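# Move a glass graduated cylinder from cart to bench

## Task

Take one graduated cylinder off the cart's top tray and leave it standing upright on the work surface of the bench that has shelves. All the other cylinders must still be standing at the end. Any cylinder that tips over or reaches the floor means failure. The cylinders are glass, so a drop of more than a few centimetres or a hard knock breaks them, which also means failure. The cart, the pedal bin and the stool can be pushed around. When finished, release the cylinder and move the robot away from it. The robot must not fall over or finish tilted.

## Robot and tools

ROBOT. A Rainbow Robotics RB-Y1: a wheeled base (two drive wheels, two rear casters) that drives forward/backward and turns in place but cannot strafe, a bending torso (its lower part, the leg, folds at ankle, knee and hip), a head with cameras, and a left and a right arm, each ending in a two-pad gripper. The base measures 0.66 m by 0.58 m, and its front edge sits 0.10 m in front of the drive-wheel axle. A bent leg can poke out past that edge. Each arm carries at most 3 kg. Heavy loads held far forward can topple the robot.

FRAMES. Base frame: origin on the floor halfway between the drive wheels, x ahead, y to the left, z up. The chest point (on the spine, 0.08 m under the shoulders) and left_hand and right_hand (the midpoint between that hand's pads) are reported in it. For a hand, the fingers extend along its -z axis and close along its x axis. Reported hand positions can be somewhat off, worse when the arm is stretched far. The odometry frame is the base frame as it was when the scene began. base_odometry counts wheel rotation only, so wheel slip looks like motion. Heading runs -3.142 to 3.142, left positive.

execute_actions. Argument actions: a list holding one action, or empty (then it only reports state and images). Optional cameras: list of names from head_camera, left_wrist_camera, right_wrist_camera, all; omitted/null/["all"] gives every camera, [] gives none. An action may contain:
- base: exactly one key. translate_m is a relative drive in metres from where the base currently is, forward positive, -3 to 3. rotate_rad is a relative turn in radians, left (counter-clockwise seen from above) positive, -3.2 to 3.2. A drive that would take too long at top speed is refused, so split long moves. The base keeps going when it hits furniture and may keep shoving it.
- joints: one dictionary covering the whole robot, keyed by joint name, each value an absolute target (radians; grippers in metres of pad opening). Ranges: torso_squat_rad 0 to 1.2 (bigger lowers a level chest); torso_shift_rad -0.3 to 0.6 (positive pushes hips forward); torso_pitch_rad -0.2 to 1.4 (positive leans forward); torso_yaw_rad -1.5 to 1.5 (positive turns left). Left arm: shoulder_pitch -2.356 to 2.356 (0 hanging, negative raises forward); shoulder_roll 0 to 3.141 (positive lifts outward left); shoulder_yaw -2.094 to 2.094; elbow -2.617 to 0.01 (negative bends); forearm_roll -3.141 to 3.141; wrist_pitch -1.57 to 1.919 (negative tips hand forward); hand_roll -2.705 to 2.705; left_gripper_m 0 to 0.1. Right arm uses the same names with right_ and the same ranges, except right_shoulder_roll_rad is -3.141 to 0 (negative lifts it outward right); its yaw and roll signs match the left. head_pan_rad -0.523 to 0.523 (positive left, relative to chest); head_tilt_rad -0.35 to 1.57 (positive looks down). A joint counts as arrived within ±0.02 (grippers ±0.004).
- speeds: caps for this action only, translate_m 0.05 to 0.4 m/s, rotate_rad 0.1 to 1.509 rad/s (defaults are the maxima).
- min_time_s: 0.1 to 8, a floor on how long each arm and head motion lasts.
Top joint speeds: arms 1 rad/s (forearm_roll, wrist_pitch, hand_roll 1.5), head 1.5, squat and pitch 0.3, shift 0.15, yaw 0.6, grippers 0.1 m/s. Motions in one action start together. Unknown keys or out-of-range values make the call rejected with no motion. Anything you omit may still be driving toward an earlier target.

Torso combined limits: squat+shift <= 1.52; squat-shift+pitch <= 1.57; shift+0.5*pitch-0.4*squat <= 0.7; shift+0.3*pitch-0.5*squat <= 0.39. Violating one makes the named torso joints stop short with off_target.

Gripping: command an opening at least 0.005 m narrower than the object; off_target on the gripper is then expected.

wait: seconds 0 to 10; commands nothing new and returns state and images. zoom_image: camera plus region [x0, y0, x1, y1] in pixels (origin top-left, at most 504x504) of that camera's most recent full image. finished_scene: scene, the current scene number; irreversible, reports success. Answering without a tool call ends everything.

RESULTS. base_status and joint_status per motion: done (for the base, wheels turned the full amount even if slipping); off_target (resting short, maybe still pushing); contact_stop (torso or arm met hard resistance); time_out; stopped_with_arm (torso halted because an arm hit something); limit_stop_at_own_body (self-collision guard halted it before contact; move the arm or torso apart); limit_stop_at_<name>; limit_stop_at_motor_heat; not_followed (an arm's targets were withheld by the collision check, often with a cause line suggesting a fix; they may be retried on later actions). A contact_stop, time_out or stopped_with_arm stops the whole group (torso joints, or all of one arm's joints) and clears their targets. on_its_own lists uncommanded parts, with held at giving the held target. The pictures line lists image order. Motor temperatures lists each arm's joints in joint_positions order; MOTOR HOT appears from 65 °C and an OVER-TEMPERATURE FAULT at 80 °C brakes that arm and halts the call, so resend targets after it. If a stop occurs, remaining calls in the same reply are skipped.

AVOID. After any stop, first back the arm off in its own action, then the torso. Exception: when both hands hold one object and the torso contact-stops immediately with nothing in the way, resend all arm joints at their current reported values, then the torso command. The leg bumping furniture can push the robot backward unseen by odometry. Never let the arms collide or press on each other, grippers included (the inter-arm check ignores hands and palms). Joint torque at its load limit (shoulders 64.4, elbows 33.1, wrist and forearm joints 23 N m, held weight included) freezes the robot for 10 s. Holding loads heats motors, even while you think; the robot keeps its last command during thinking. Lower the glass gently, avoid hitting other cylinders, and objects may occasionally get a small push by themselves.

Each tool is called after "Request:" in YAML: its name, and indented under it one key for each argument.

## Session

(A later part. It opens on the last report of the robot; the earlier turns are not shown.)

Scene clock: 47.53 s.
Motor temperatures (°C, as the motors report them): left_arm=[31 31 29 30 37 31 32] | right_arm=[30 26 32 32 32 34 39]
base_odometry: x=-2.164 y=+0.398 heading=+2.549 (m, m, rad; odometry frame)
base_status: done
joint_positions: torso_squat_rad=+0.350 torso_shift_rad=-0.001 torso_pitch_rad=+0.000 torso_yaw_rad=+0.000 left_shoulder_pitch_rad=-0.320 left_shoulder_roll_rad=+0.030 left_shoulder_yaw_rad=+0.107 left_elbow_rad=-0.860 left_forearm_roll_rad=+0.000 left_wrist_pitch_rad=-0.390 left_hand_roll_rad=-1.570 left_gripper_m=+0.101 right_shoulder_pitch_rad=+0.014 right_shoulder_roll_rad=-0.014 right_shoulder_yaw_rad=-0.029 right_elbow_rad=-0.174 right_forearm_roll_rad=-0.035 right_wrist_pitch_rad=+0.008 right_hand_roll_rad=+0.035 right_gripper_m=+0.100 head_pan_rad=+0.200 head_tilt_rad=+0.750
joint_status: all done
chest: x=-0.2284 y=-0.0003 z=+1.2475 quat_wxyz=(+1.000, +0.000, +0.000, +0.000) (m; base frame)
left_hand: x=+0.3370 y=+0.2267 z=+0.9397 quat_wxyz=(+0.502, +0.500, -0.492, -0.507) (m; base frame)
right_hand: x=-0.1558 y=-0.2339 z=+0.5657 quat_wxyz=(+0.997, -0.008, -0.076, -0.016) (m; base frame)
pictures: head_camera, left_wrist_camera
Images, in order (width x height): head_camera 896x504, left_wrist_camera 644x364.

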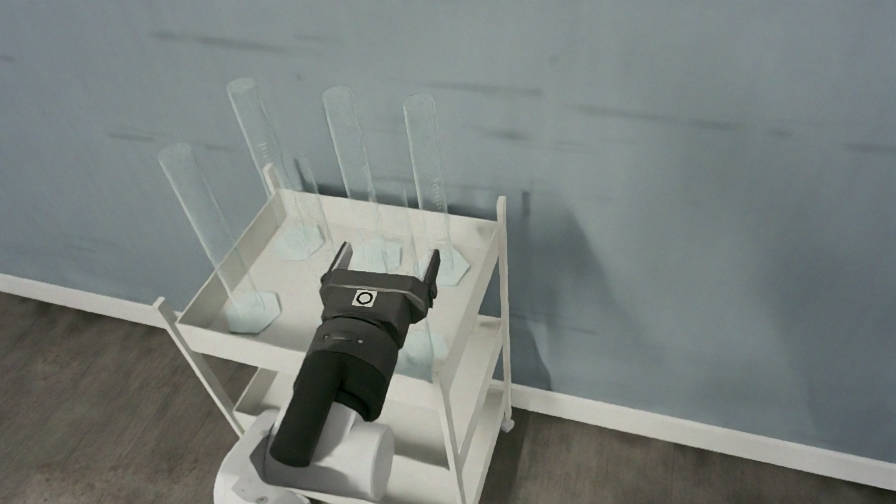

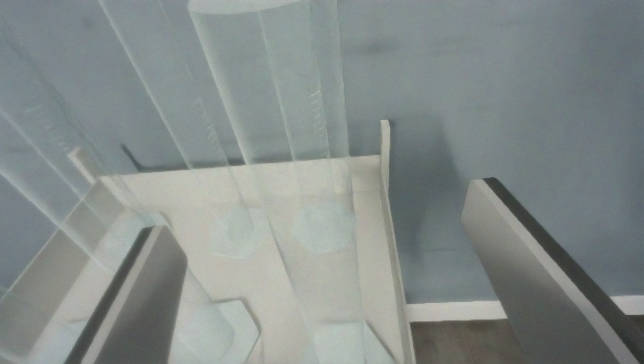

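Request:
execute_actions:
  actions:
    - {"base": {"translate_m": 0.05}, "speeds": {"translate_m": 0.05}}
  cameras: ["head_camera", "left_wrist_camera"]

Request:
zoom_image:
  camera: "head_camera"
  region: [280, 120, 520, 380]

Scene clock: 50.13 s.
Motor temperatures (°C, as the motors report them): left_arm=[31 31 29 30 37 31 32] | right_arm=[30 26 32 32 32 34 39]
base_odometry: x=-2.206 y=+0.426 heading=+2.548 (m, m, rad; odometry frame)
base_status: done
joint_positions: torso_squat_rad=+0.350 torso_shift_rad=-0.001 torso_pitch_rad=+0.000 torso_yaw_rad=+0.000 left_shoulder_pitch_rad=-0.320 left_shoulder_roll_rad=+0.030 left_shoulder_yaw_rad=+0.107 left_elbow_rad=-0.860 left_forearm_roll_rad=+0.000 left_wrist_pitch_rad=-0.390 left_hand_roll_rad=-1.570 left_gripper_m=+0.101 right_shoulder_pitch_rad=+0.014 right_shoulder_roll_rad=-0.014 right_shoulder_yaw_rad=-0.029 right_elbow_rad=-0.174 right_forearm_roll_rad=-0.035 right_wrist_pitch_rad=+0.008 right_hand_roll_rad=+0.035 right_gripper_m=+0.100 head_pan_rad=+0.200 head_tilt_rad=+0.750
joint_status: not commanded
chest: x=-0.2284 y=-0.0003 z=+1.2475 quat_wxyz=(+1.000, +0.000, +0.000, +0.000) (m; base frame)
left_hand: x=+0.3370 y=+0.2267 z=+0.9397 quat_wxyz=(+0.502, +0.500, -0.492, -0.507) (m; base frame)
right_hand: x=-0.1558 y=-0.2339 z=+0.5657 quat_wxyz=(+0.997, -0.008, -0.076, -0.016) (m; base frame)
pictures: head_camera, left_wrist_camera
Images, in order (width x height): head_camera 896x504, left_wrist_camera 644x364.

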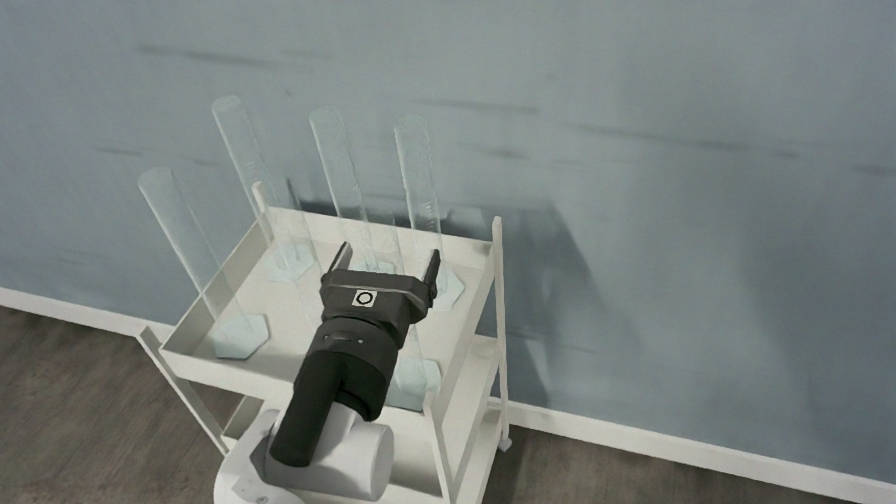

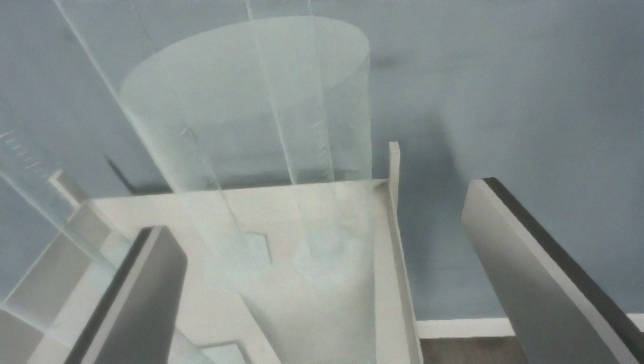

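Region (280, 120, 520, 380) of head_camera's 896x504 image, scaled by 1.938, with more detail than that image has; it fills the left 465 columns of this view, and the rest is white.

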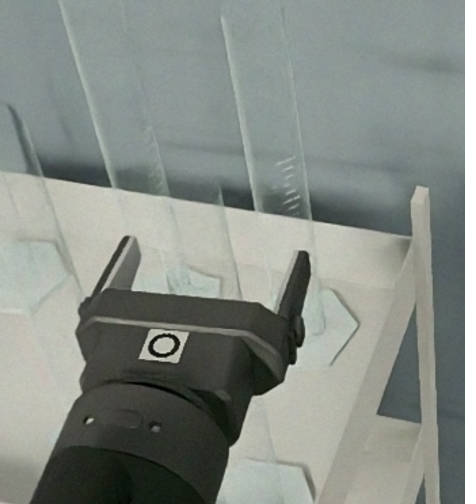

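Request:
execute_actions:
  actions:
    - {"joints": {"left_gripper_m": 0.03}, "min_time_s": 2.0}
  cameras: ["head_camera", "left_wrist_camera"]

action 0: "min_time_s" has no arm or head joint beside it: it slows only arm and head motions. Command such a joint too, or leave it out

Request:
execute_actions:
  actions:
    - {"joints": {"left_gripper_m": 0.05}}
  cameras: ["head_camera", "left_wrist_camera"]

Scene clock: 51.63 s.
Motor temperatures (°C, as the motors report them): left_arm=[31 31 29 30 37 31 32] | right_arm=[30 26 32 32 32 34 39]
base_odometry: x=-2.206 y=+0.426 heading=+2.548 (m, m, rad; odometry frame)
base_status: not commanded
joint_positions: torso_squat_rad=+0.350 torso_shift_rad=-0.001 torso_pitch_rad=+0.000 torso_yaw_rad=+0.000 left_shoulder_pitch_rad=-0.320 left_shoulder_roll_rad=+0.030 left_shoulder_yaw_rad=+0.107 left_elbow_rad=-0.860 left_forearm_roll_rad=+0.000 left_wrist_pitch_rad=-0.390 left_hand_roll_rad=-1.570 left_gripper_m=+0.050 right_shoulder_pitch_rad=+0.014 right_shoulder_roll_rad=-0.014 right_shoulder_yaw_rad=-0.029 right_elbow_rad=-0.174 right_forearm_roll_rad=-0.035 right_wrist_pitch_rad=+0.008 right_hand_roll_rad=+0.035 right_gripper_m=+0.100 head_pan_rad=+0.200 head_tilt_rad=+0.750
joint_status: all done
chest: x=-0.2284 y=-0.0003 z=+1.2475 quat_wxyz=(+1.000, +0.000, +0.000, +0.000) (m; base frame)
left_hand: x=+0.3370 y=+0.2267 z=+0.9397 quat_wxyz=(+0.502, +0.500, -0.492, -0.507) (m; base frame)
right_hand: x=-0.1558 y=-0.2339 z=+0.5657 quat_wxyz=(+0.997, -0.008, -0.076, -0.016) (m; base frame)
pictures: head_camera, left_wrist_camera
Images, in order (width x height): head_camera 896x504, left_wrist_camera 644x364.

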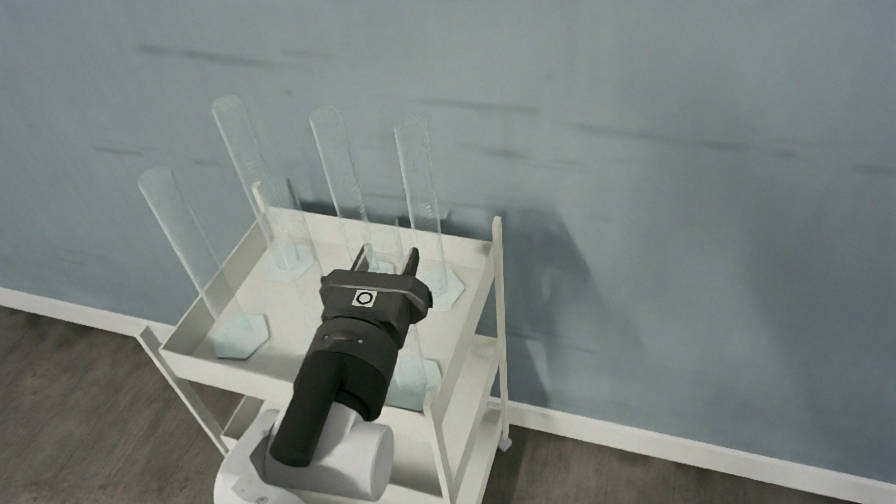

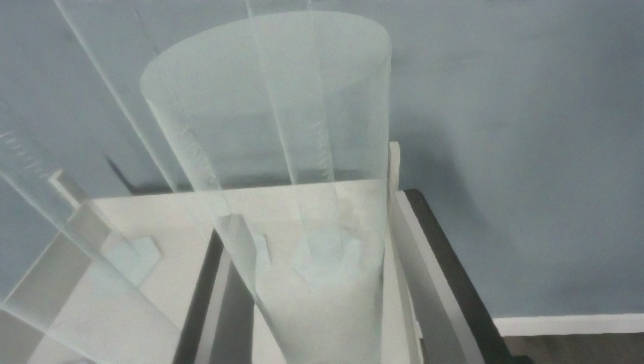

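Request:
execute_actions:
  actions:
    - {"joints": {"left_gripper_m": 0.03}}
  cameras: ["head_camera", "left_wrist_camera"]

Scene clock: 52.43 s.
Motor temperatures (°C, as the motors report them): left_arm=[31 31 29 30 37 31 32] | right_arm=[30 26 32 32 32 34 39]
base_odometry: x=-2.206 y=+0.426 heading=+2.548 (m, m, rad; odometry frame)
base_status: not commanded
joint_positions: torso_squat_rad=+0.350 torso_shift_rad=-0.001 torso_pitch_rad=+0.000 torso_yaw_rad=+0.000 left_shoulder_pitch_rad=-0.320 left_shoulder_roll_rad=+0.030 left_shoulder_yaw_rad=+0.107 left_elbow_rad=-0.860 left_forearm_roll_rad=+0.000 left_wrist_pitch_rad=-0.390 left_hand_roll_rad=-1.570 left_gripper_m=+0.043 right_shoulder_pitch_rad=+0.014 right_shoulder_roll_rad=-0.014 right_shoulder_yaw_rad=-0.029 right_elbow_rad=-0.174 right_forearm_roll_rad=-0.035 right_wrist_pitch_rad=+0.008 right_hand_roll_rad=+0.035 right_gripper_m=+0.100 head_pan_rad=+0.200 head_tilt_rad=+0.750
joint_status: left_gripper_m off_target (ended at +0.043, target +0.030)
chest: x=-0.2284 y=-0.0003 z=+1.2475 quat_wxyz=(+1.000, +0.000, +0.000, +0.000) (m; base frame)
left_hand: x=+0.3370 y=+0.2267 z=+0.9397 quat_wxyz=(+0.502, +0.500, -0.492, -0.507) (m; base frame)
right_hand: x=-0.1558 y=-0.2339 z=+0.5657 quat_wxyz=(+0.997, -0.008, -0.076, -0.016) (m; base frame)
pictures: head_camera, left_wrist_camera
Images, in order (width x height): head_camera 896x504, left_wrist_camera 644x364.

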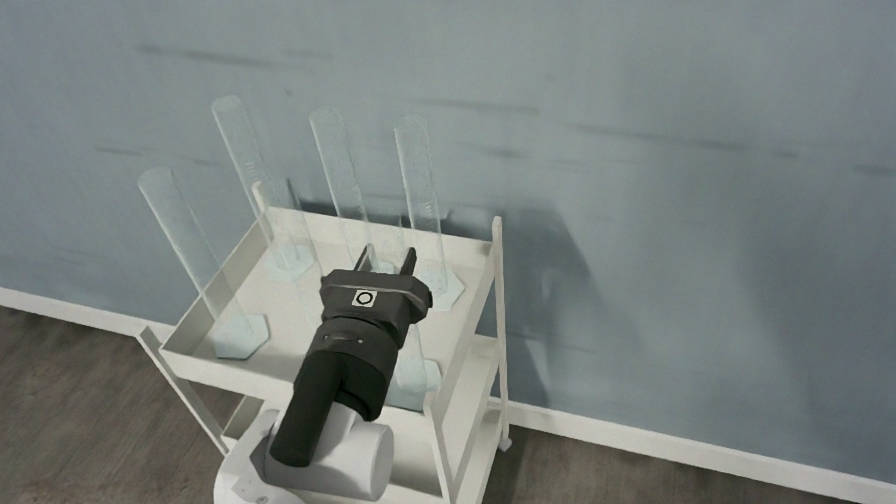

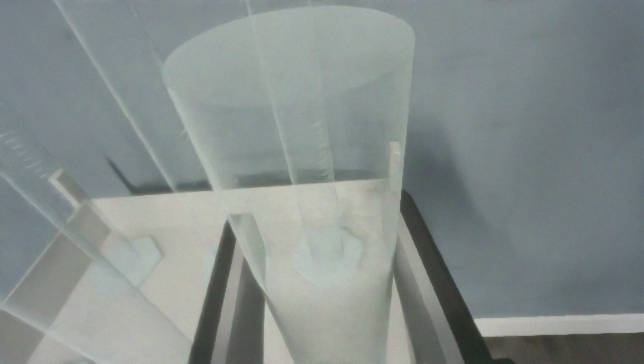

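Request:
execute_actions:
  actions:
    - {"joints": {"left_shoulder_pitch_rad": -0.257, "left_elbow_rad": -1.458, "left_wrist_pitch_rad": 0.144, "head_tilt_rad": 0.6}, "min_time_s": 3.0}
  cameras: ["head_camera", "left_wrist_camera"]

Scene clock: 56.73 s.
Motor temperatures (°C, as the motors report them): left_arm=[31 31 29 30 37 31 32] | right_arm=[30 26 32 32 32 34 39]
base_odometry: x=-2.206 y=+0.426 heading=+2.548 (m, m, rad; odometry frame)
base_status: not commanded
joint_positions: torso_squat_rad=+0.350 torso_shift_rad=-0.001 torso_pitch_rad=+0.000 torso_yaw_rad=+0.000 left_shoulder_pitch_rad=-0.257 left_shoulder_roll_rad=+0.030 left_shoulder_yaw_rad=+0.107 left_elbow_rad=-1.457 left_forearm_roll_rad=+0.000 left_wrist_pitch_rad=+0.144 left_hand_roll_rad=-1.570 left_gripper_m=+0.043 right_shoulder_pitch_rad=+0.014 right_shoulder_roll_rad=-0.014 right_shoulder_yaw_rad=-0.029 right_elbow_rad=-0.174 right_forearm_roll_rad=-0.035 right_wrist_pitch_rad=+0.008 right_hand_roll_rad=+0.035 right_gripper_m=+0.100 head_pan_rad=+0.200 head_tilt_rad=+0.600
joint_status: all done
chest: x=-0.2285 y=-0.0003 z=+1.2475 quat_wxyz=(+1.000, +0.000, +0.000, +0.000) (m; base frame)
left_hand: x=+0.3565 y=+0.2375 z=+1.0671 quat_wxyz=(+0.506, +0.506, -0.487, -0.500) (m; base frame)
right_hand: x=-0.1558 y=-0.2339 z=+0.5657 quat_wxyz=(+0.997, -0.008, -0.076, -0.016) (m; base frame)
pictures: head_camera, left_wrist_camera
Images, in order (width x height): head_camera 896x504, left_wrist_camera 644x364.

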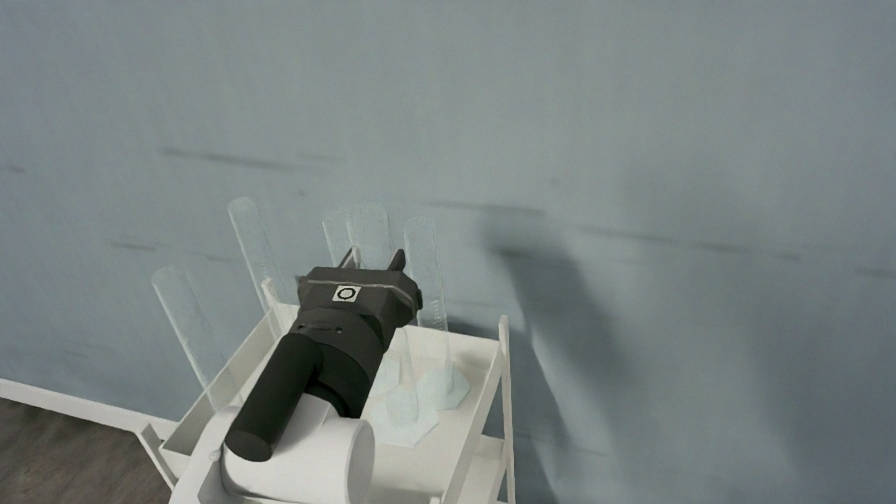

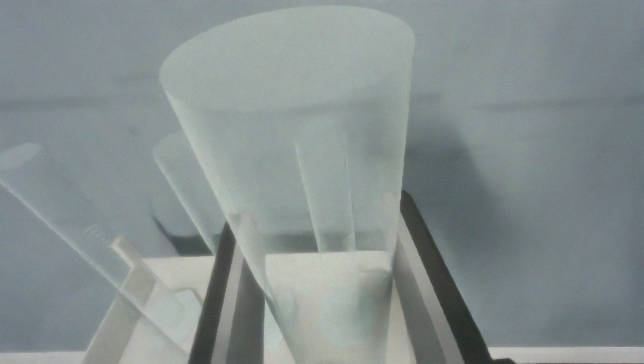

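Request:
execute_actions:
  actions:
    - {"base": {"translate_m": -0.6}, "speeds": {"translate_m": 0.2}}
  cameras: ["head_camera", "left_wrist_camera"]

Scene clock: 61.53 s.
Motor temperatures (°C, as the motors report them): left_arm=[31 31 29 30 37 31 32] | right_arm=[30 26 32 32 32 34 39]
base_odometry: x=-1.709 y=+0.091 heading=+2.547 (m, m, rad; odometry frame)
base_status: done
joint_positions: torso_squat_rad=+0.350 torso_shift_rad=-0.001 torso_pitch_rad=+0.000 torso_yaw_rad=+0.000 left_shoulder_pitch_rad=-0.257 left_shoulder_roll_rad=+0.030 left_shoulder_yaw_rad=+0.107 left_elbow_rad=-1.458 left_forearm_roll_rad=+0.000 left_wrist_pitch_rad=+0.144 left_hand_roll_rad=-1.570 left_gripper_m=+0.043 right_shoulder_pitch_rad=+0.014 right_shoulder_roll_rad=-0.014 right_shoulder_yaw_rad=-0.029 right_elbow_rad=-0.174 right_forearm_roll_rad=-0.035 right_wrist_pitch_rad=+0.008 right_hand_roll_rad=+0.035 right_gripper_m=+0.100 head_pan_rad=+0.200 head_tilt_rad=+0.600
joint_status: not commanded
chest: x=-0.2284 y=-0.0003 z=+1.2475 quat_wxyz=(+1.000, +0.000, +0.000, +0.000) (m; base frame)
left_hand: x=+0.3565 y=+0.2375 z=+1.0669 quat_wxyz=(+0.506, +0.506, -0.487, -0.500) (m; base frame)
right_hand: x=-0.1559 y=-0.2339 z=+0.5657 quat_wxyz=(+0.997, -0.008, -0.076, -0.016) (m; base frame)
pictures: head_camera, left_wrist_camera
Images, in order (width x height): head_camera 896x504, left_wrist_camera 644x364.

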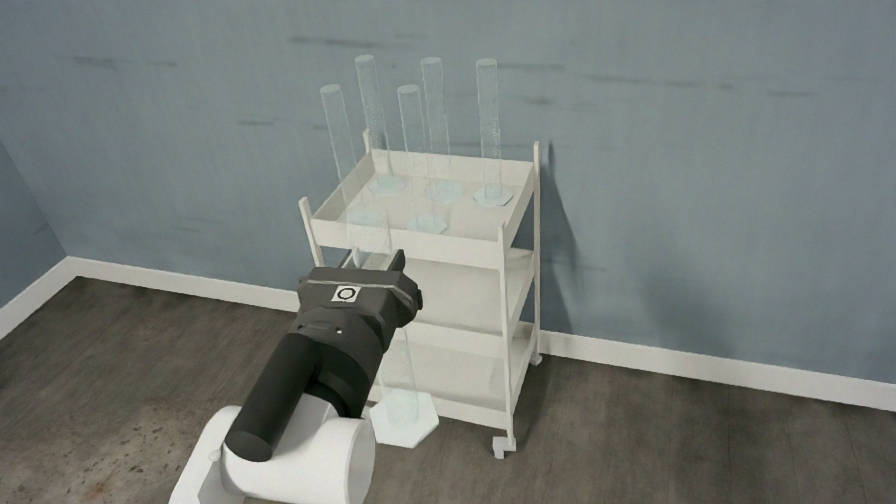

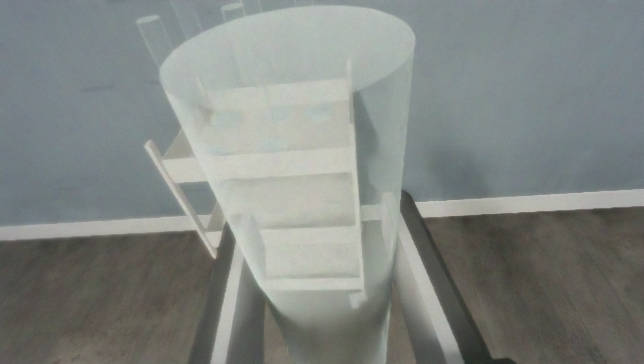

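Request:
execute_actions:
  actions:
    - {"base": {"rotate_rad": -1.75}, "speeds": {"rotate_rad": 0.7}, "joints": {"head_pan_rad": 0.0, "head_tilt_rad": 0.4}}
  cameras: ["head_camera", "left_wrist_camera"]

Scene clock: 66.20 s.
Motor temperatures (°C, as the motors report them): left_arm=[31 31 29 30 37 31 32] | right_arm=[30 26 32 32 32 34 39]
base_odometry: x=-1.708 y=+0.090 heading=+0.797 (m, m, rad; odometry frame)
base_status: done
joint_positions: torso_squat_rad=+0.350 torso_shift_rad=-0.001 torso_pitch_rad=+0.000 torso_yaw_rad=+0.000 left_shoulder_pitch_rad=-0.257 left_shoulder_roll_rad=+0.030 left_shoulder_yaw_rad=+0.107 left_elbow_rad=-1.458 left_forearm_roll_rad=+0.000 left_wrist_pitch_rad=+0.144 left_hand_roll_rad=-1.570 left_gripper_m=+0.043 right_shoulder_pitch_rad=+0.014 right_shoulder_roll_rad=-0.014 right_shoulder_yaw_rad=-0.029 right_elbow_rad=-0.174 right_forearm_roll_rad=-0.035 right_wrist_pitch_rad=+0.008 right_hand_roll_rad=+0.035 right_gripper_m=+0.100 head_pan_rad=+0.000 head_tilt_rad=+0.400
joint_status: all done
chest: x=-0.2284 y=-0.0003 z=+1.2475 quat_wxyz=(+1.000, +0.000, +0.000, +0.000) (m; base frame)
left_hand: x=+0.3565 y=+0.2376 z=+1.0669 quat_wxyz=(+0.506, +0.506, -0.487, -0.500) (m; base frame)
right_hand: x=-0.1559 y=-0.2339 z=+0.5657 quat_wxyz=(+0.997, -0.008, -0.076, -0.016) (m; base frame)
pictures: head_camera, left_wrist_camera
Images, in order (width x height): head_camera 896x504, left_wrist_camera 644x364.

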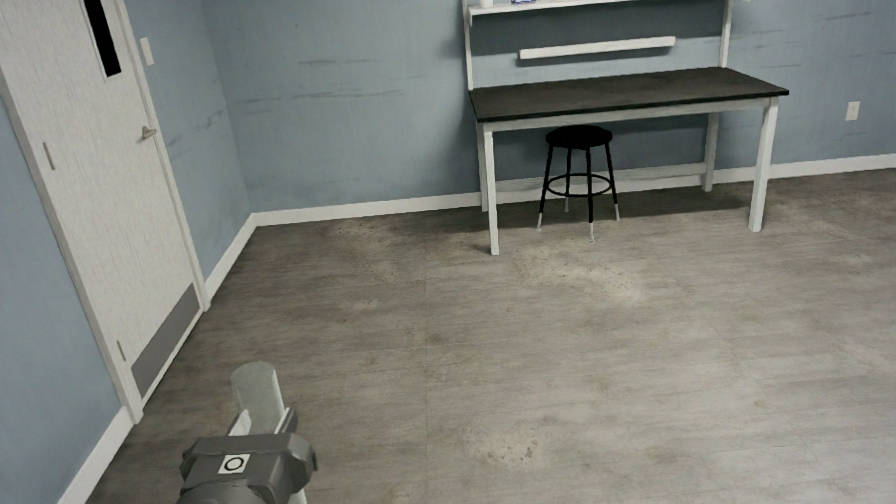

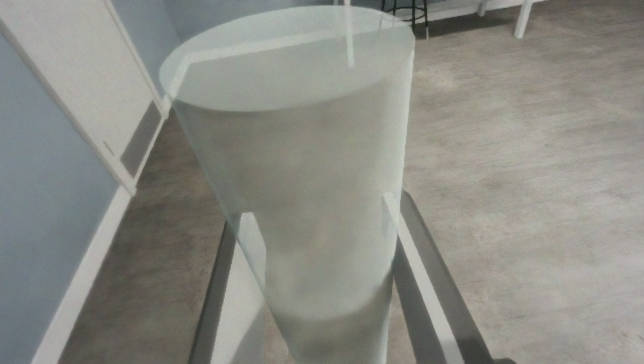

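Request:
execute_actions:
  actions:
    - {"base": {"rotate_rad": -0.52}, "speeds": {"rotate_rad": 0.7}, "joints": {"head_pan_rad": 0.4, "head_tilt_rad": 0.4}}
  cameras: ["head_camera"]

Request:
execute_actions:
  actions:
    - {"base": {"translate_m": 2.3}, "speeds": {"translate_m": 0.35}}
  cameras: ["head_camera", "left_wrist_camera"]

Scene clock: 69.67 s.
Motor temperatures (°C, as the motors report them): left_arm=[31 31 29 30 37 31 32] | right_arm=[30 26 32 32 32 34 39]
base_odometry: x=-1.709 y=+0.090 heading=+0.278 (m, m, rad; odometry frame)
base_status: done
joint_positions: torso_squat_rad=+0.350 torso_shift_rad=-0.001 torso_pitch_rad=+0.000 torso_yaw_rad=+0.000 left_shoulder_pitch_rad=-0.257 left_shoulder_roll_rad=+0.030 left_shoulder_yaw_rad=+0.107 left_elbow_rad=-1.458 left_forearm_roll_rad=+0.000 left_wrist_pitch_rad=+0.144 left_hand_roll_rad=-1.570 left_gripper_m=+0.043 right_shoulder_pitch_rad=+0.014 right_shoulder_roll_rad=-0.014 right_shoulder_yaw_rad=-0.029 right_elbow_rad=-0.174 right_forearm_roll_rad=-0.035 right_wrist_pitch_rad=+0.008 right_hand_roll_rad=+0.035 right_gripper_m=+0.100 head_pan_rad=+0.400 head_tilt_rad=+0.400
joint_status: all done
chest: x=-0.2284 y=-0.0003 z=+1.2475 quat_wxyz=(+1.000, +0.000, +0.000, +0.000) (m; base frame)
left_hand: x=+0.3565 y=+0.2376 z=+1.0669 quat_wxyz=(+0.506, +0.506, -0.487, -0.500) (m; base frame)
right_hand: x=-0.1559 y=-0.2339 z=+0.5657 quat_wxyz=(+0.997, -0.008, -0.076, -0.016) (m; base frame)
pictures: head_camera
Images, in order (width x height): head_camera 896x504.

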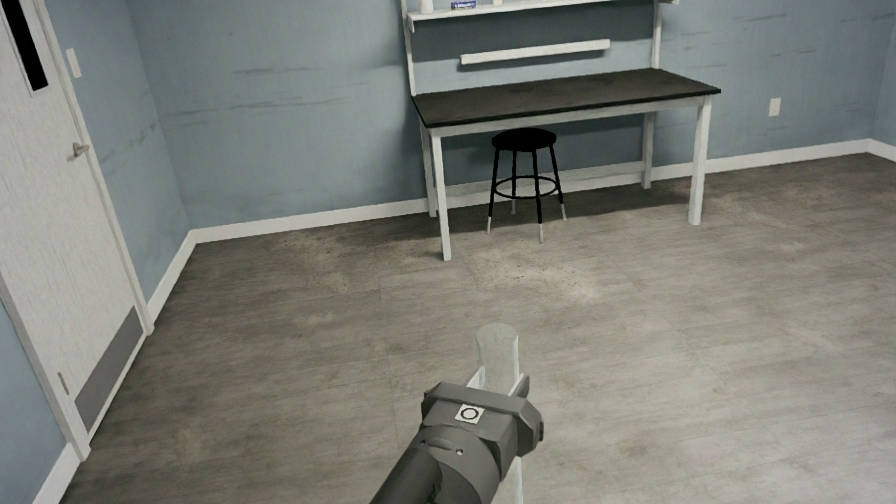

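Scene clock: 77.47 s.
Motor temperatures (°C, as the motors report them): left_arm=[31 31 29 30 37 31 32] | right_arm=[30 26 32 32 32 34 39]
base_odometry: x=+0.504 y=+0.719 heading=+0.277 (m, m, rad; odometry frame)
base_status: done
joint_positions: torso_squat_rad=+0.350 torso_shift_rad=+0.000 torso_pitch_rad=+0.000 torso_yaw_rad=+0.000 left_shoulder_pitch_rad=-0.257 left_shoulder_roll_rad=+0.030 left_shoulder_yaw_rad=+0.107 left_elbow_rad=-1.458 left_forearm_roll_rad=+0.000 left_wrist_pitch_rad=+0.144 left_hand_roll_rad=-1.570 left_gripper_m=+0.043 right_shoulder_pitch_rad=+0.014 right_shoulder_roll_rad=-0.014 right_shoulder_yaw_rad=-0.029 right_elbow_rad=-0.174 right_forearm_roll_rad=-0.035 right_wrist_pitch_rad=+0.008 right_hand_roll_rad=+0.035 right_gripper_m=+0.100 head_pan_rad=+0.400 head_tilt_rad=+0.400
joint_status: not commanded
chest: x=-0.2284 y=-0.0003 z=+1.2475 quat_wxyz=(+1.000, +0.000, +0.000, +0.000) (m; base frame)
left_hand: x=+0.3566 y=+0.2376 z=+1.0668 quat_wxyz=(+0.506, +0.506, -0.487, -0.500) (m; base frame)
right_hand: x=-0.1558 y=-0.2339 z=+0.5657 quat_wxyz=(+0.997, -0.008, -0.076, -0.016) (m; base frame)
pictures: head_camera, left_wrist_camera
Images, in order (width x height): head_camera 896x504, left_wrist_camera 644x364.

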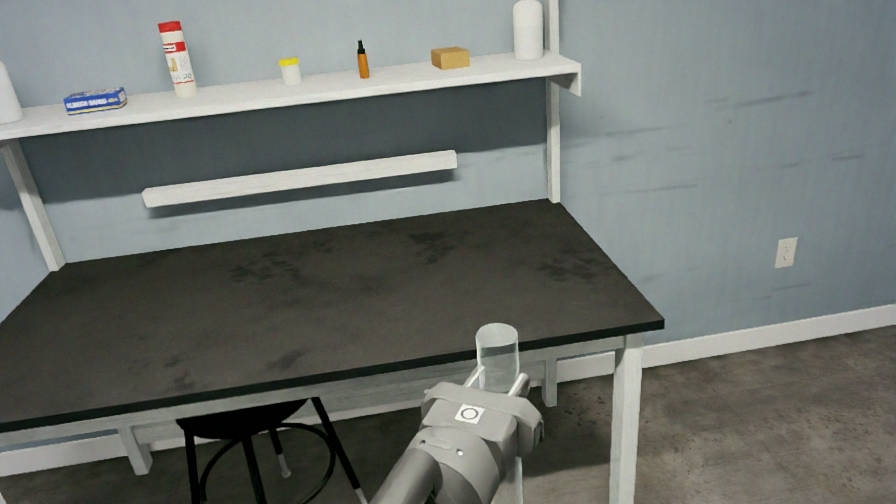

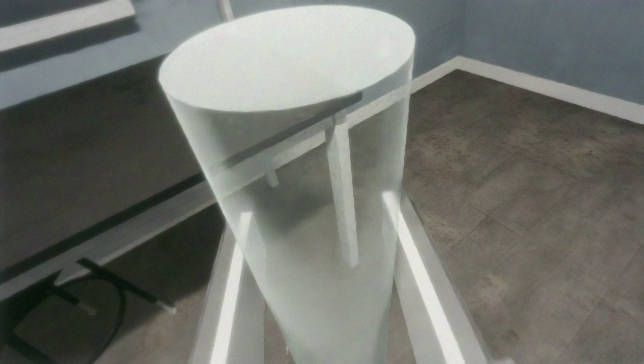

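Request:
execute_actions:
  actions:
    - {"base": {"translate_m": 0.3}, "speeds": {"translate_m": 0.3}}
  cameras: []

Request:
execute_actions:
  actions:
    - {"base": {"rotate_rad": 0.68}, "speeds": {"rotate_rad": 0.6}, "joints": {"head_pan_rad": 0.1, "head_tilt_rad": 0.55}}
  cameras: ["head_camera", "left_wrist_camera"]

Scene clock: 80.53 s.
Motor temperatures (°C, as the motors report them): left_arm=[31 31 29 30 37 31 32] | right_arm=[30 26 32 32 32 34 39]
base_odometry: x=+0.792 y=+0.801 heading=+0.276 (m, m, rad; odometry frame)
base_status: done
joint_positions: torso_squat_rad=+0.350 torso_shift_rad=-0.001 torso_pitch_rad=+0.000 torso_yaw_rad=+0.000 left_shoulder_pitch_rad=-0.257 left_shoulder_roll_rad=+0.030 left_shoulder_yaw_rad=+0.107 left_elbow_rad=-1.458 left_forearm_roll_rad=+0.000 left_wrist_pitch_rad=+0.144 left_hand_roll_rad=-1.570 left_gripper_m=+0.043 right_shoulder_pitch_rad=+0.014 right_shoulder_roll_rad=-0.014 right_shoulder_yaw_rad=-0.029 right_elbow_rad=-0.174 right_forearm_roll_rad=-0.035 right_wrist_pitch_rad=+0.008 right_hand_roll_rad=+0.035 right_gripper_m=+0.100 head_pan_rad=+0.400 head_tilt_rad=+0.400
joint_status: not commanded
chest: x=-0.2284 y=-0.0003 z=+1.2475 quat_wxyz=(+1.000, +0.000, +0.000, +0.000) (m; base frame)
left_hand: x=+0.3565 y=+0.2376 z=+1.0668 quat_wxyz=(+0.506, +0.506, -0.487, -0.500) (m; base frame)
right_hand: x=-0.1558 y=-0.2339 z=+0.5657 quat_wxyz=(+0.997, -0.008, -0.076, -0.016) (m; base frame)
pictures: none
No camera images: the call's "cameras" was empty. Leave "cameras" out to get every camera's image.

Scene clock: 83.20 s.
Motor temperatures (°C, as the motors report them): left_arm=[31 31 29 30 37 31 32] | right_arm=[30 26 32 32 32 34 39]
base_odometry: x=+0.792 y=+0.801 heading=+0.956 (m, m, rad; odometry frame)
base_status: done
joint_positions: torso_squat_rad=+0.350 torso_shift_rad=-0.001 torso_pitch_rad=+0.000 torso_yaw_rad=+0.000 left_shoulder_pitch_rad=-0.257 left_shoulder_roll_rad=+0.030 left_shoulder_yaw_rad=+0.107 left_elbow_rad=-1.458 left_forearm_roll_rad=+0.000 left_wrist_pitch_rad=+0.144 left_hand_roll_rad=-1.570 left_gripper_m=+0.043 right_shoulder_pitch_rad=+0.014 right_shoulder_roll_rad=-0.014 right_shoulder_yaw_rad=-0.029 right_elbow_rad=-0.174 right_forearm_roll_rad=-0.035 right_wrist_pitch_rad=+0.008 right_hand_roll_rad=+0.035 right_gripper_m=+0.100 head_pan_rad=+0.100 head_tilt_rad=+0.550
joint_status: all done
chest: x=-0.2284 y=-0.0003 z=+1.2475 quat_wxyz=(+1.000, +0.000, +0.000, +0.000) (m; base frame)
left_hand: x=+0.3565 y=+0.2375 z=+1.0669 quat_wxyz=(+0.506, +0.506, -0.487, -0.500) (m; base frame)
right_hand: x=-0.1558 y=-0.2339 z=+0.5657 quat_wxyz=(+0.997, -0.008, -0.076, -0.016) (m; base frame)
pictures: head_camera, left_wrist_camera
Images, in order (width x height): head_camera 896x504, left_wrist_camera 644x364.

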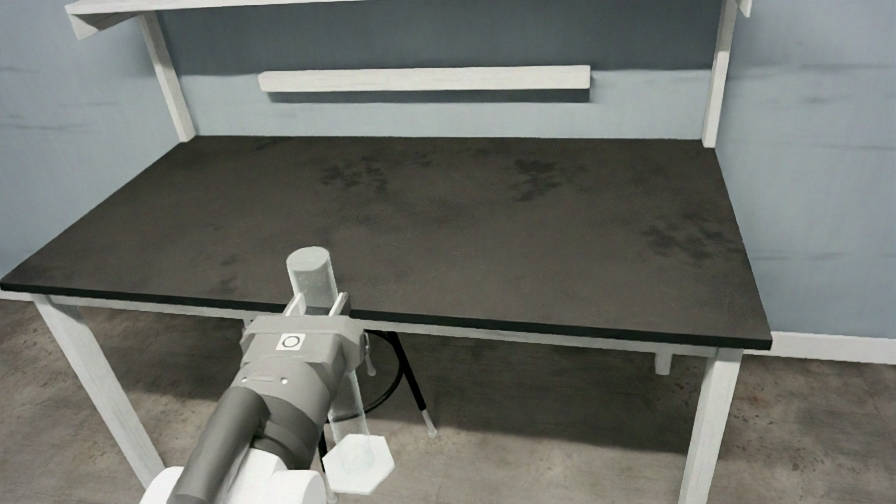

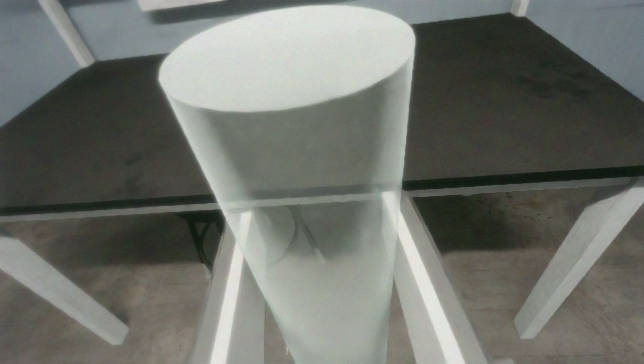

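Request:
execute_actions:
  actions:
    - {"base": {"translate_m": 0.5}, "speeds": {"translate_m": 0.2}, "joints": {"head_tilt_rad": 0.75}}

Scene clock: 88.27 s.
Motor temperatures (°C, as the motors report them): left_arm=[31 31 29 30 37 31 32] | right_arm=[30 26 32 32 32 34 39]
base_odometry: x=+1.081 y=+1.210 heading=+0.956 (m, m, rad; odometry frame)
base_status: done
joint_positions: torso_squat_rad=+0.350 torso_shift_rad=-0.001 torso_pitch_rad=+0.000 torso_yaw_rad=+0.000 left_shoulder_pitch_rad=-0.257 left_shoulder_roll_rad=+0.030 left_shoulder_yaw_rad=+0.107 left_elbow_rad=-1.458 left_forearm_roll_rad=+0.000 left_wrist_pitch_rad=+0.144 left_hand_roll_rad=-1.570 left_gripper_m=+0.043 right_shoulder_pitch_rad=+0.014 right_shoulder_roll_rad=-0.014 right_shoulder_yaw_rad=-0.029 right_elbow_rad=-0.174 right_forearm_roll_rad=-0.035 right_wrist_pitch_rad=+0.008 right_hand_roll_rad=+0.035 right_gripper_m=+0.100 head_pan_rad=+0.100 head_tilt_rad=+0.750
joint_status: all done
chest: x=-0.2284 y=-0.0003 z=+1.2475 quat_wxyz=(+1.000, +0.000, +0.000, +0.000) (m; base frame)
left_hand: x=+0.3565 y=+0.2375 z=+1.0669 quat_wxyz=(+0.506, +0.506, -0.487, -0.500) (m; base frame)
right_hand: x=-0.1558 y=-0.2339 z=+0.5657 quat_wxyz=(+0.997, -0.008, -0.076, -0.016) (m; base frame)
pictures: head_camera, left_wrist_camera, right_wrist_camera
Images, in order (width x height): head_camera 896x504, left_wrist_camera 644x364, right_wrist_camera 644x364.

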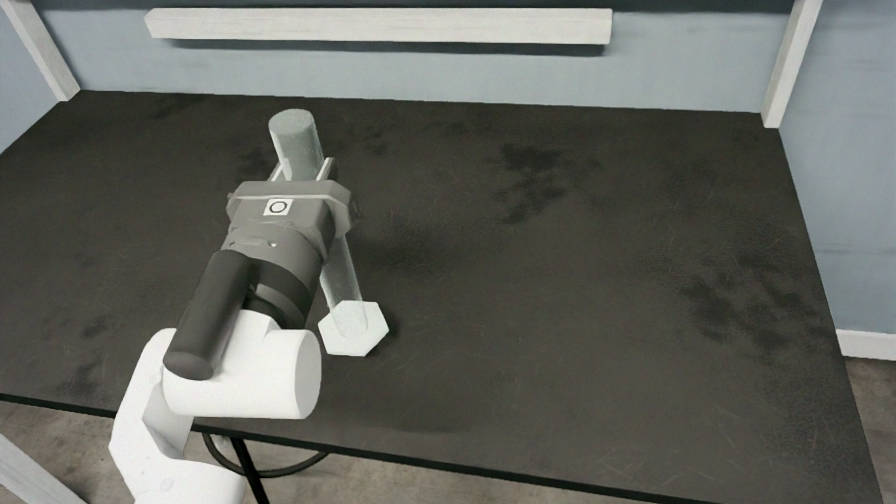

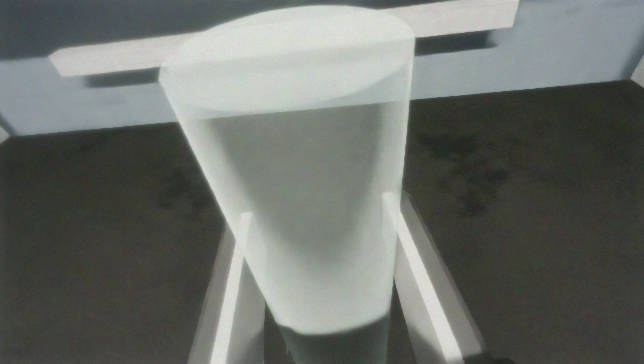

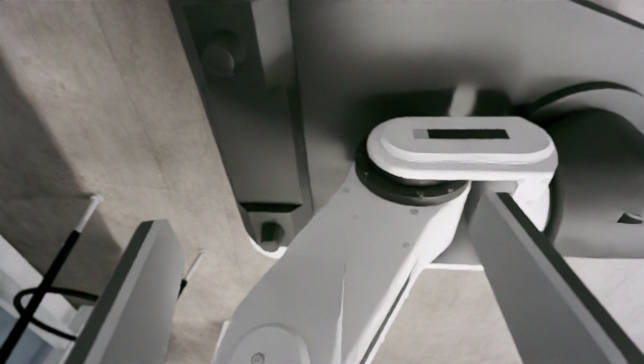

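Request:
execute_actions:
  actions:
    - {"joints": {"torso_shift_rad": 0.1, "torso_squat_rad": 0.5, "head_tilt_rad": 0.8}}
  cameras: ["head_camera", "left_wrist_camera"]

Scene clock: 91.30 s.
Motor temperatures (°C, as the motors report them): left_arm=[31 31 29 30 37 32 32] | right_arm=[30 26 32 32 32 34 39]
base_odometry: x=+1.081 y=+1.209 heading=+0.956 (m, m, rad; odometry frame)
base_status: not commanded
joint_positions: torso_squat_rad=+0.500 torso_shift_rad=+0.099 torso_pitch_rad=-0.002 torso_yaw_rad=+0.000 left_shoulder_pitch_rad=-0.263 left_shoulder_roll_rad=+0.031 left_shoulder_yaw_rad=+0.107 left_elbow_rad=-1.464 left_forearm_roll_rad=+0.000 left_wrist_pitch_rad=+0.141 left_hand_roll_rad=-1.570 left_gripper_m=+0.043 right_shoulder_pitch_rad=+0.014 right_shoulder_roll_rad=-0.014 right_shoulder_yaw_rad=-0.029 right_elbow_rad=-0.174 right_forearm_roll_rad=-0.035 right_wrist_pitch_rad=+0.008 right_hand_roll_rad=+0.035 right_gripper_m=+0.100 head_pan_rad=+0.100 head_tilt_rad=+0.800
joint_status: all done
chest: x=-0.1678 y=-0.0005 z=+1.2011 quat_wxyz=(+1.000, +0.000, -0.001, +0.000) (m; base frame)
left_hand: x=+0.4190 y=+0.2368 z=+1.0289 quat_wxyz=(+0.501, +0.510, -0.491, -0.497) (m; base frame)
right_hand: x=-0.0938 y=-0.2338 z=+0.5194 quat_wxyz=(+0.997, -0.008, -0.077, -0.016) (m; base frame)
pictures: head_camera, left_wrist_camera
Images, in order (width x height): head_camera 896x504, left_wrist_camera 644x364.

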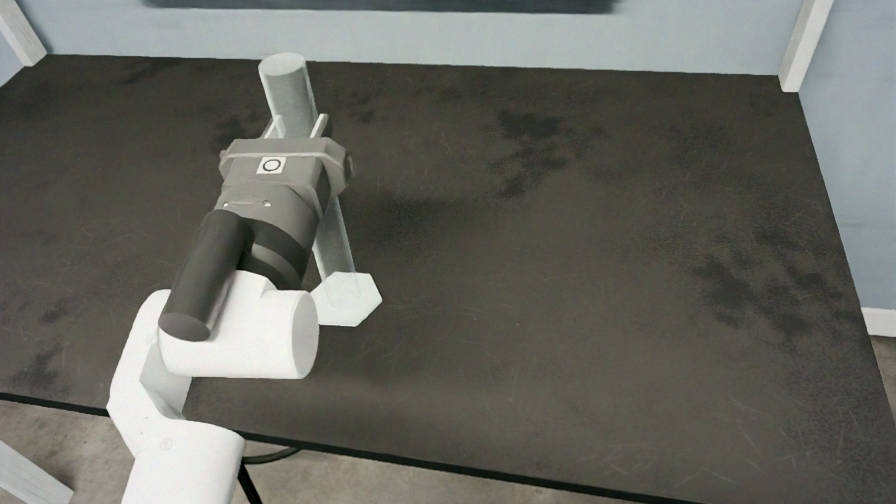

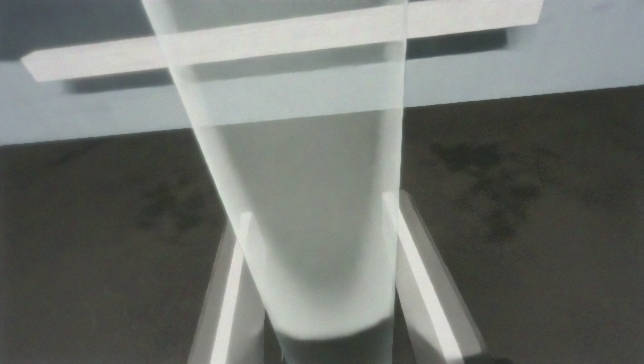

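Request:
execute_actions:
  actions:
    - {"joints": {"left_gripper_m": 0.055}}
  cameras: ["head_camera", "left_wrist_camera"]

Scene clock: 93.03 s.
Motor temperatures (°C, as the motors report them): left_arm=[31 31 29 30 37 32 32] | right_arm=[30 26 32 32 32 34 39]
base_odometry: x=+1.081 y=+1.209 heading=+0.956 (m, m, rad; odometry frame)
base_status: not commanded
joint_positions: torso_squat_rad=+0.500 torso_shift_rad=+0.100 torso_pitch_rad=+0.000 torso_yaw_rad=+0.000 left_shoulder_pitch_rad=-0.257 left_shoulder_roll_rad=+0.030 left_shoulder_yaw_rad=+0.107 left_elbow_rad=-1.458 left_forearm_roll_rad=+0.000 left_wrist_pitch_rad=+0.144 left_hand_roll_rad=-1.570 left_gripper_m=+0.055 right_shoulder_pitch_rad=+0.014 right_shoulder_roll_rad=-0.014 right_shoulder_yaw_rad=-0.029 right_elbow_rad=-0.174 right_forearm_roll_rad=-0.035 right_wrist_pitch_rad=+0.008 right_hand_roll_rad=+0.035 right_gripper_m=+0.100 head_pan_rad=+0.100 head_tilt_rad=+0.800
joint_status: all done
chest: x=-0.1668 y=-0.0003 z=+1.2012 quat_wxyz=(+1.000, +0.000, +0.000, +0.000) (m; base frame)
left_hand: x=+0.4183 y=+0.2376 z=+1.0213 quat_wxyz=(+0.506, +0.506, -0.487, -0.500) (m; base frame)
right_hand: x=-0.0941 y=-0.2338 z=+0.5193 quat_wxyz=(+0.997, -0.008, -0.076, -0.016) (m; base frame)
pictures: head_camera, left_wrist_camera
Images, in order (width x height): head_camera 896x504, left_wrist_camera 644x364.

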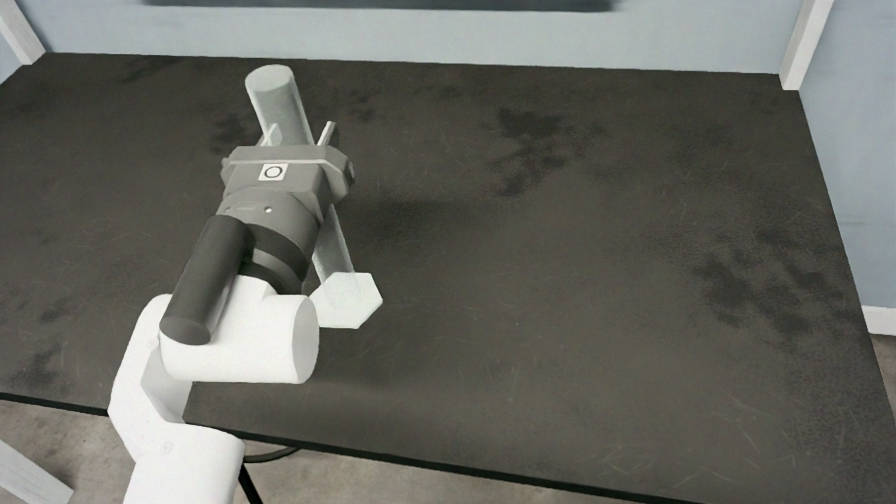

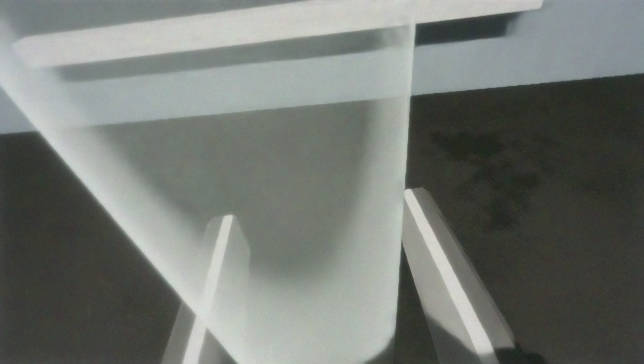

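Request:
execute_actions:
  actions: []
  cameras: ["head_camera", "left_wrist_camera"]

Scene clock: 93.50 s.
Motor temperatures (°C, as the motors report them): left_arm=[31 31 29 30 37 32 32] | right_arm=[30 26 32 32 32 34 39]
base_odometry: x=+1.081 y=+1.209 heading=+0.956 (m, m, rad; odometry frame)
base_status: not commanded
joint_positions: torso_squat_rad=+0.500 torso_shift_rad=+0.100 torso_pitch_rad=+0.000 torso_yaw_rad=+0.000 left_shoulder_pitch_rad=-0.257 left_shoulder_roll_rad=+0.030 left_shoulder_yaw_rad=+0.107 left_elbow_rad=-1.458 left_forearm_roll_rad=+0.000 left_wrist_pitch_rad=+0.144 left_hand_roll_rad=-1.570 left_gripper_m=+0.055 right_shoulder_pitch_rad=+0.014 right_shoulder_roll_rad=-0.014 right_shoulder_yaw_rad=-0.029 right_elbow_rad=-0.174 right_forearm_roll_rad=-0.035 right_wrist_pitch_rad=+0.008 right_hand_roll_rad=+0.035 right_gripper_m=+0.100 head_pan_rad=+0.100 head_tilt_rad=+0.800
joint_status: all done
chest: x=-0.1668 y=-0.0003 z=+1.2012 quat_wxyz=(+1.000, +0.000, +0.000, +0.000) (m; base frame)
left_hand: x=+0.4183 y=+0.2376 z=+1.0213 quat_wxyz=(+0.506, +0.506, -0.487, -0.500) (m; base frame)
right_hand: x=-0.0941 y=-0.2338 z=+0.5193 quat_wxyz=(+0.997, -0.008, -0.076, -0.016) (m; base frame)
pictures: head_camera, left_wrist_camera
Images, in order (width x height): head_camera 896x504, left_wrist_camera 644x364.

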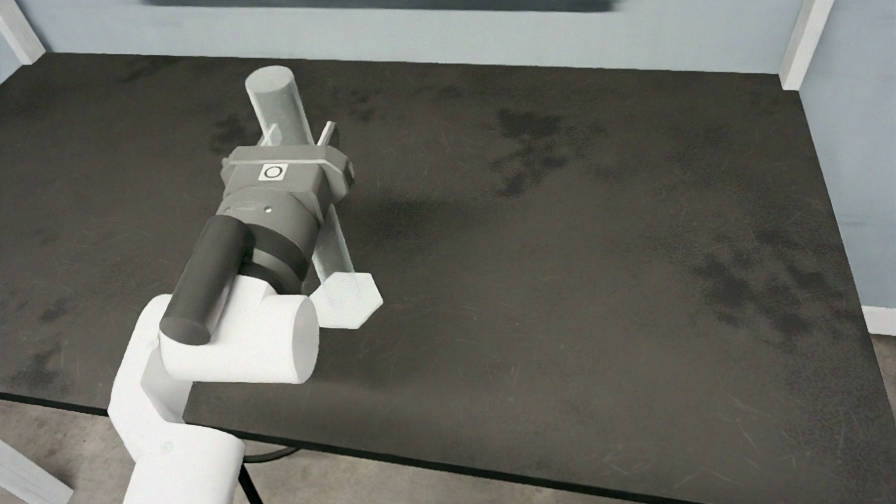

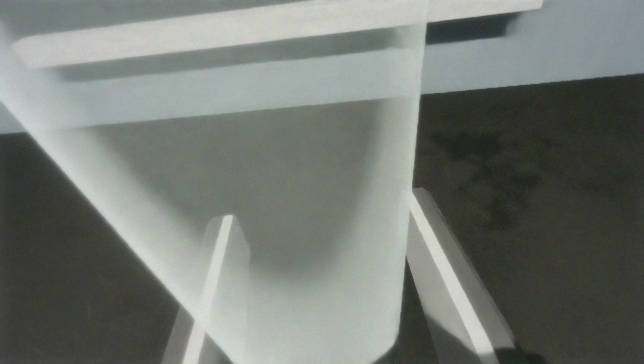

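Request:
execute_actions:
  actions:
    - {"joints": {"left_gripper_m": 0.1}}
  cameras: ["head_camera", "left_wrist_camera"]

Scene clock: 95.90 s.
Motor temperatures (°C, as the motors report them): left_arm=[31 31 29 30 37 32 32] | right_arm=[30 26 32 32 32 34 39]
base_odometry: x=+1.081 y=+1.209 heading=+0.956 (m, m, rad; odometry frame)
base_status: not commanded
joint_positions: torso_squat_rad=+0.500 torso_shift_rad=+0.100 torso_pitch_rad=+0.000 torso_yaw_rad=+0.000 left_shoulder_pitch_rad=-0.257 left_shoulder_roll_rad=+0.030 left_shoulder_yaw_rad=+0.107 left_elbow_rad=-1.458 left_forearm_roll_rad=+0.000 left_wrist_pitch_rad=+0.144 left_hand_roll_rad=-1.570 left_gripper_m=+0.100 right_shoulder_pitch_rad=+0.014 right_shoulder_roll_rad=-0.014 right_shoulder_yaw_rad=-0.029 right_elbow_rad=-0.174 right_forearm_roll_rad=-0.035 right_wrist_pitch_rad=+0.008 right_hand_roll_rad=+0.035 right_gripper_m=+0.100 head_pan_rad=+0.100 head_tilt_rad=+0.800
joint_status: all done
chest: x=-0.1668 y=-0.0003 z=+1.2012 quat_wxyz=(+1.000, +0.000, +0.000, +0.000) (m; base frame)
left_hand: x=+0.4183 y=+0.2376 z=+1.0213 quat_wxyz=(+0.506, +0.506, -0.487, -0.500) (m; base frame)
right_hand: x=-0.0941 y=-0.2338 z=+0.5193 quat_wxyz=(+0.997, -0.008, -0.076, -0.016) (m; base frame)
pictures: head_camera, left_wrist_camera
Images, in order (width x height): head_camera 896x504, left_wrist_camera 644x364.

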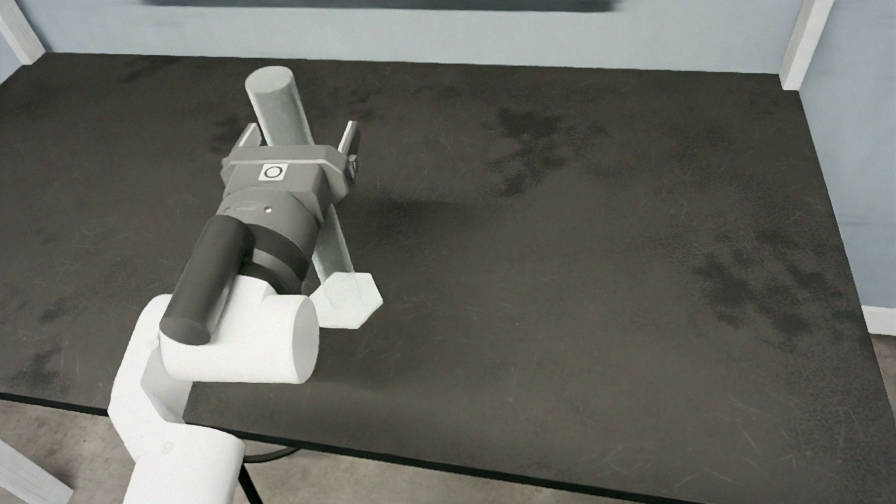

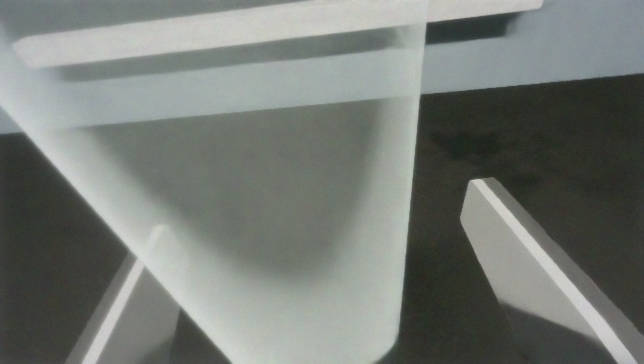

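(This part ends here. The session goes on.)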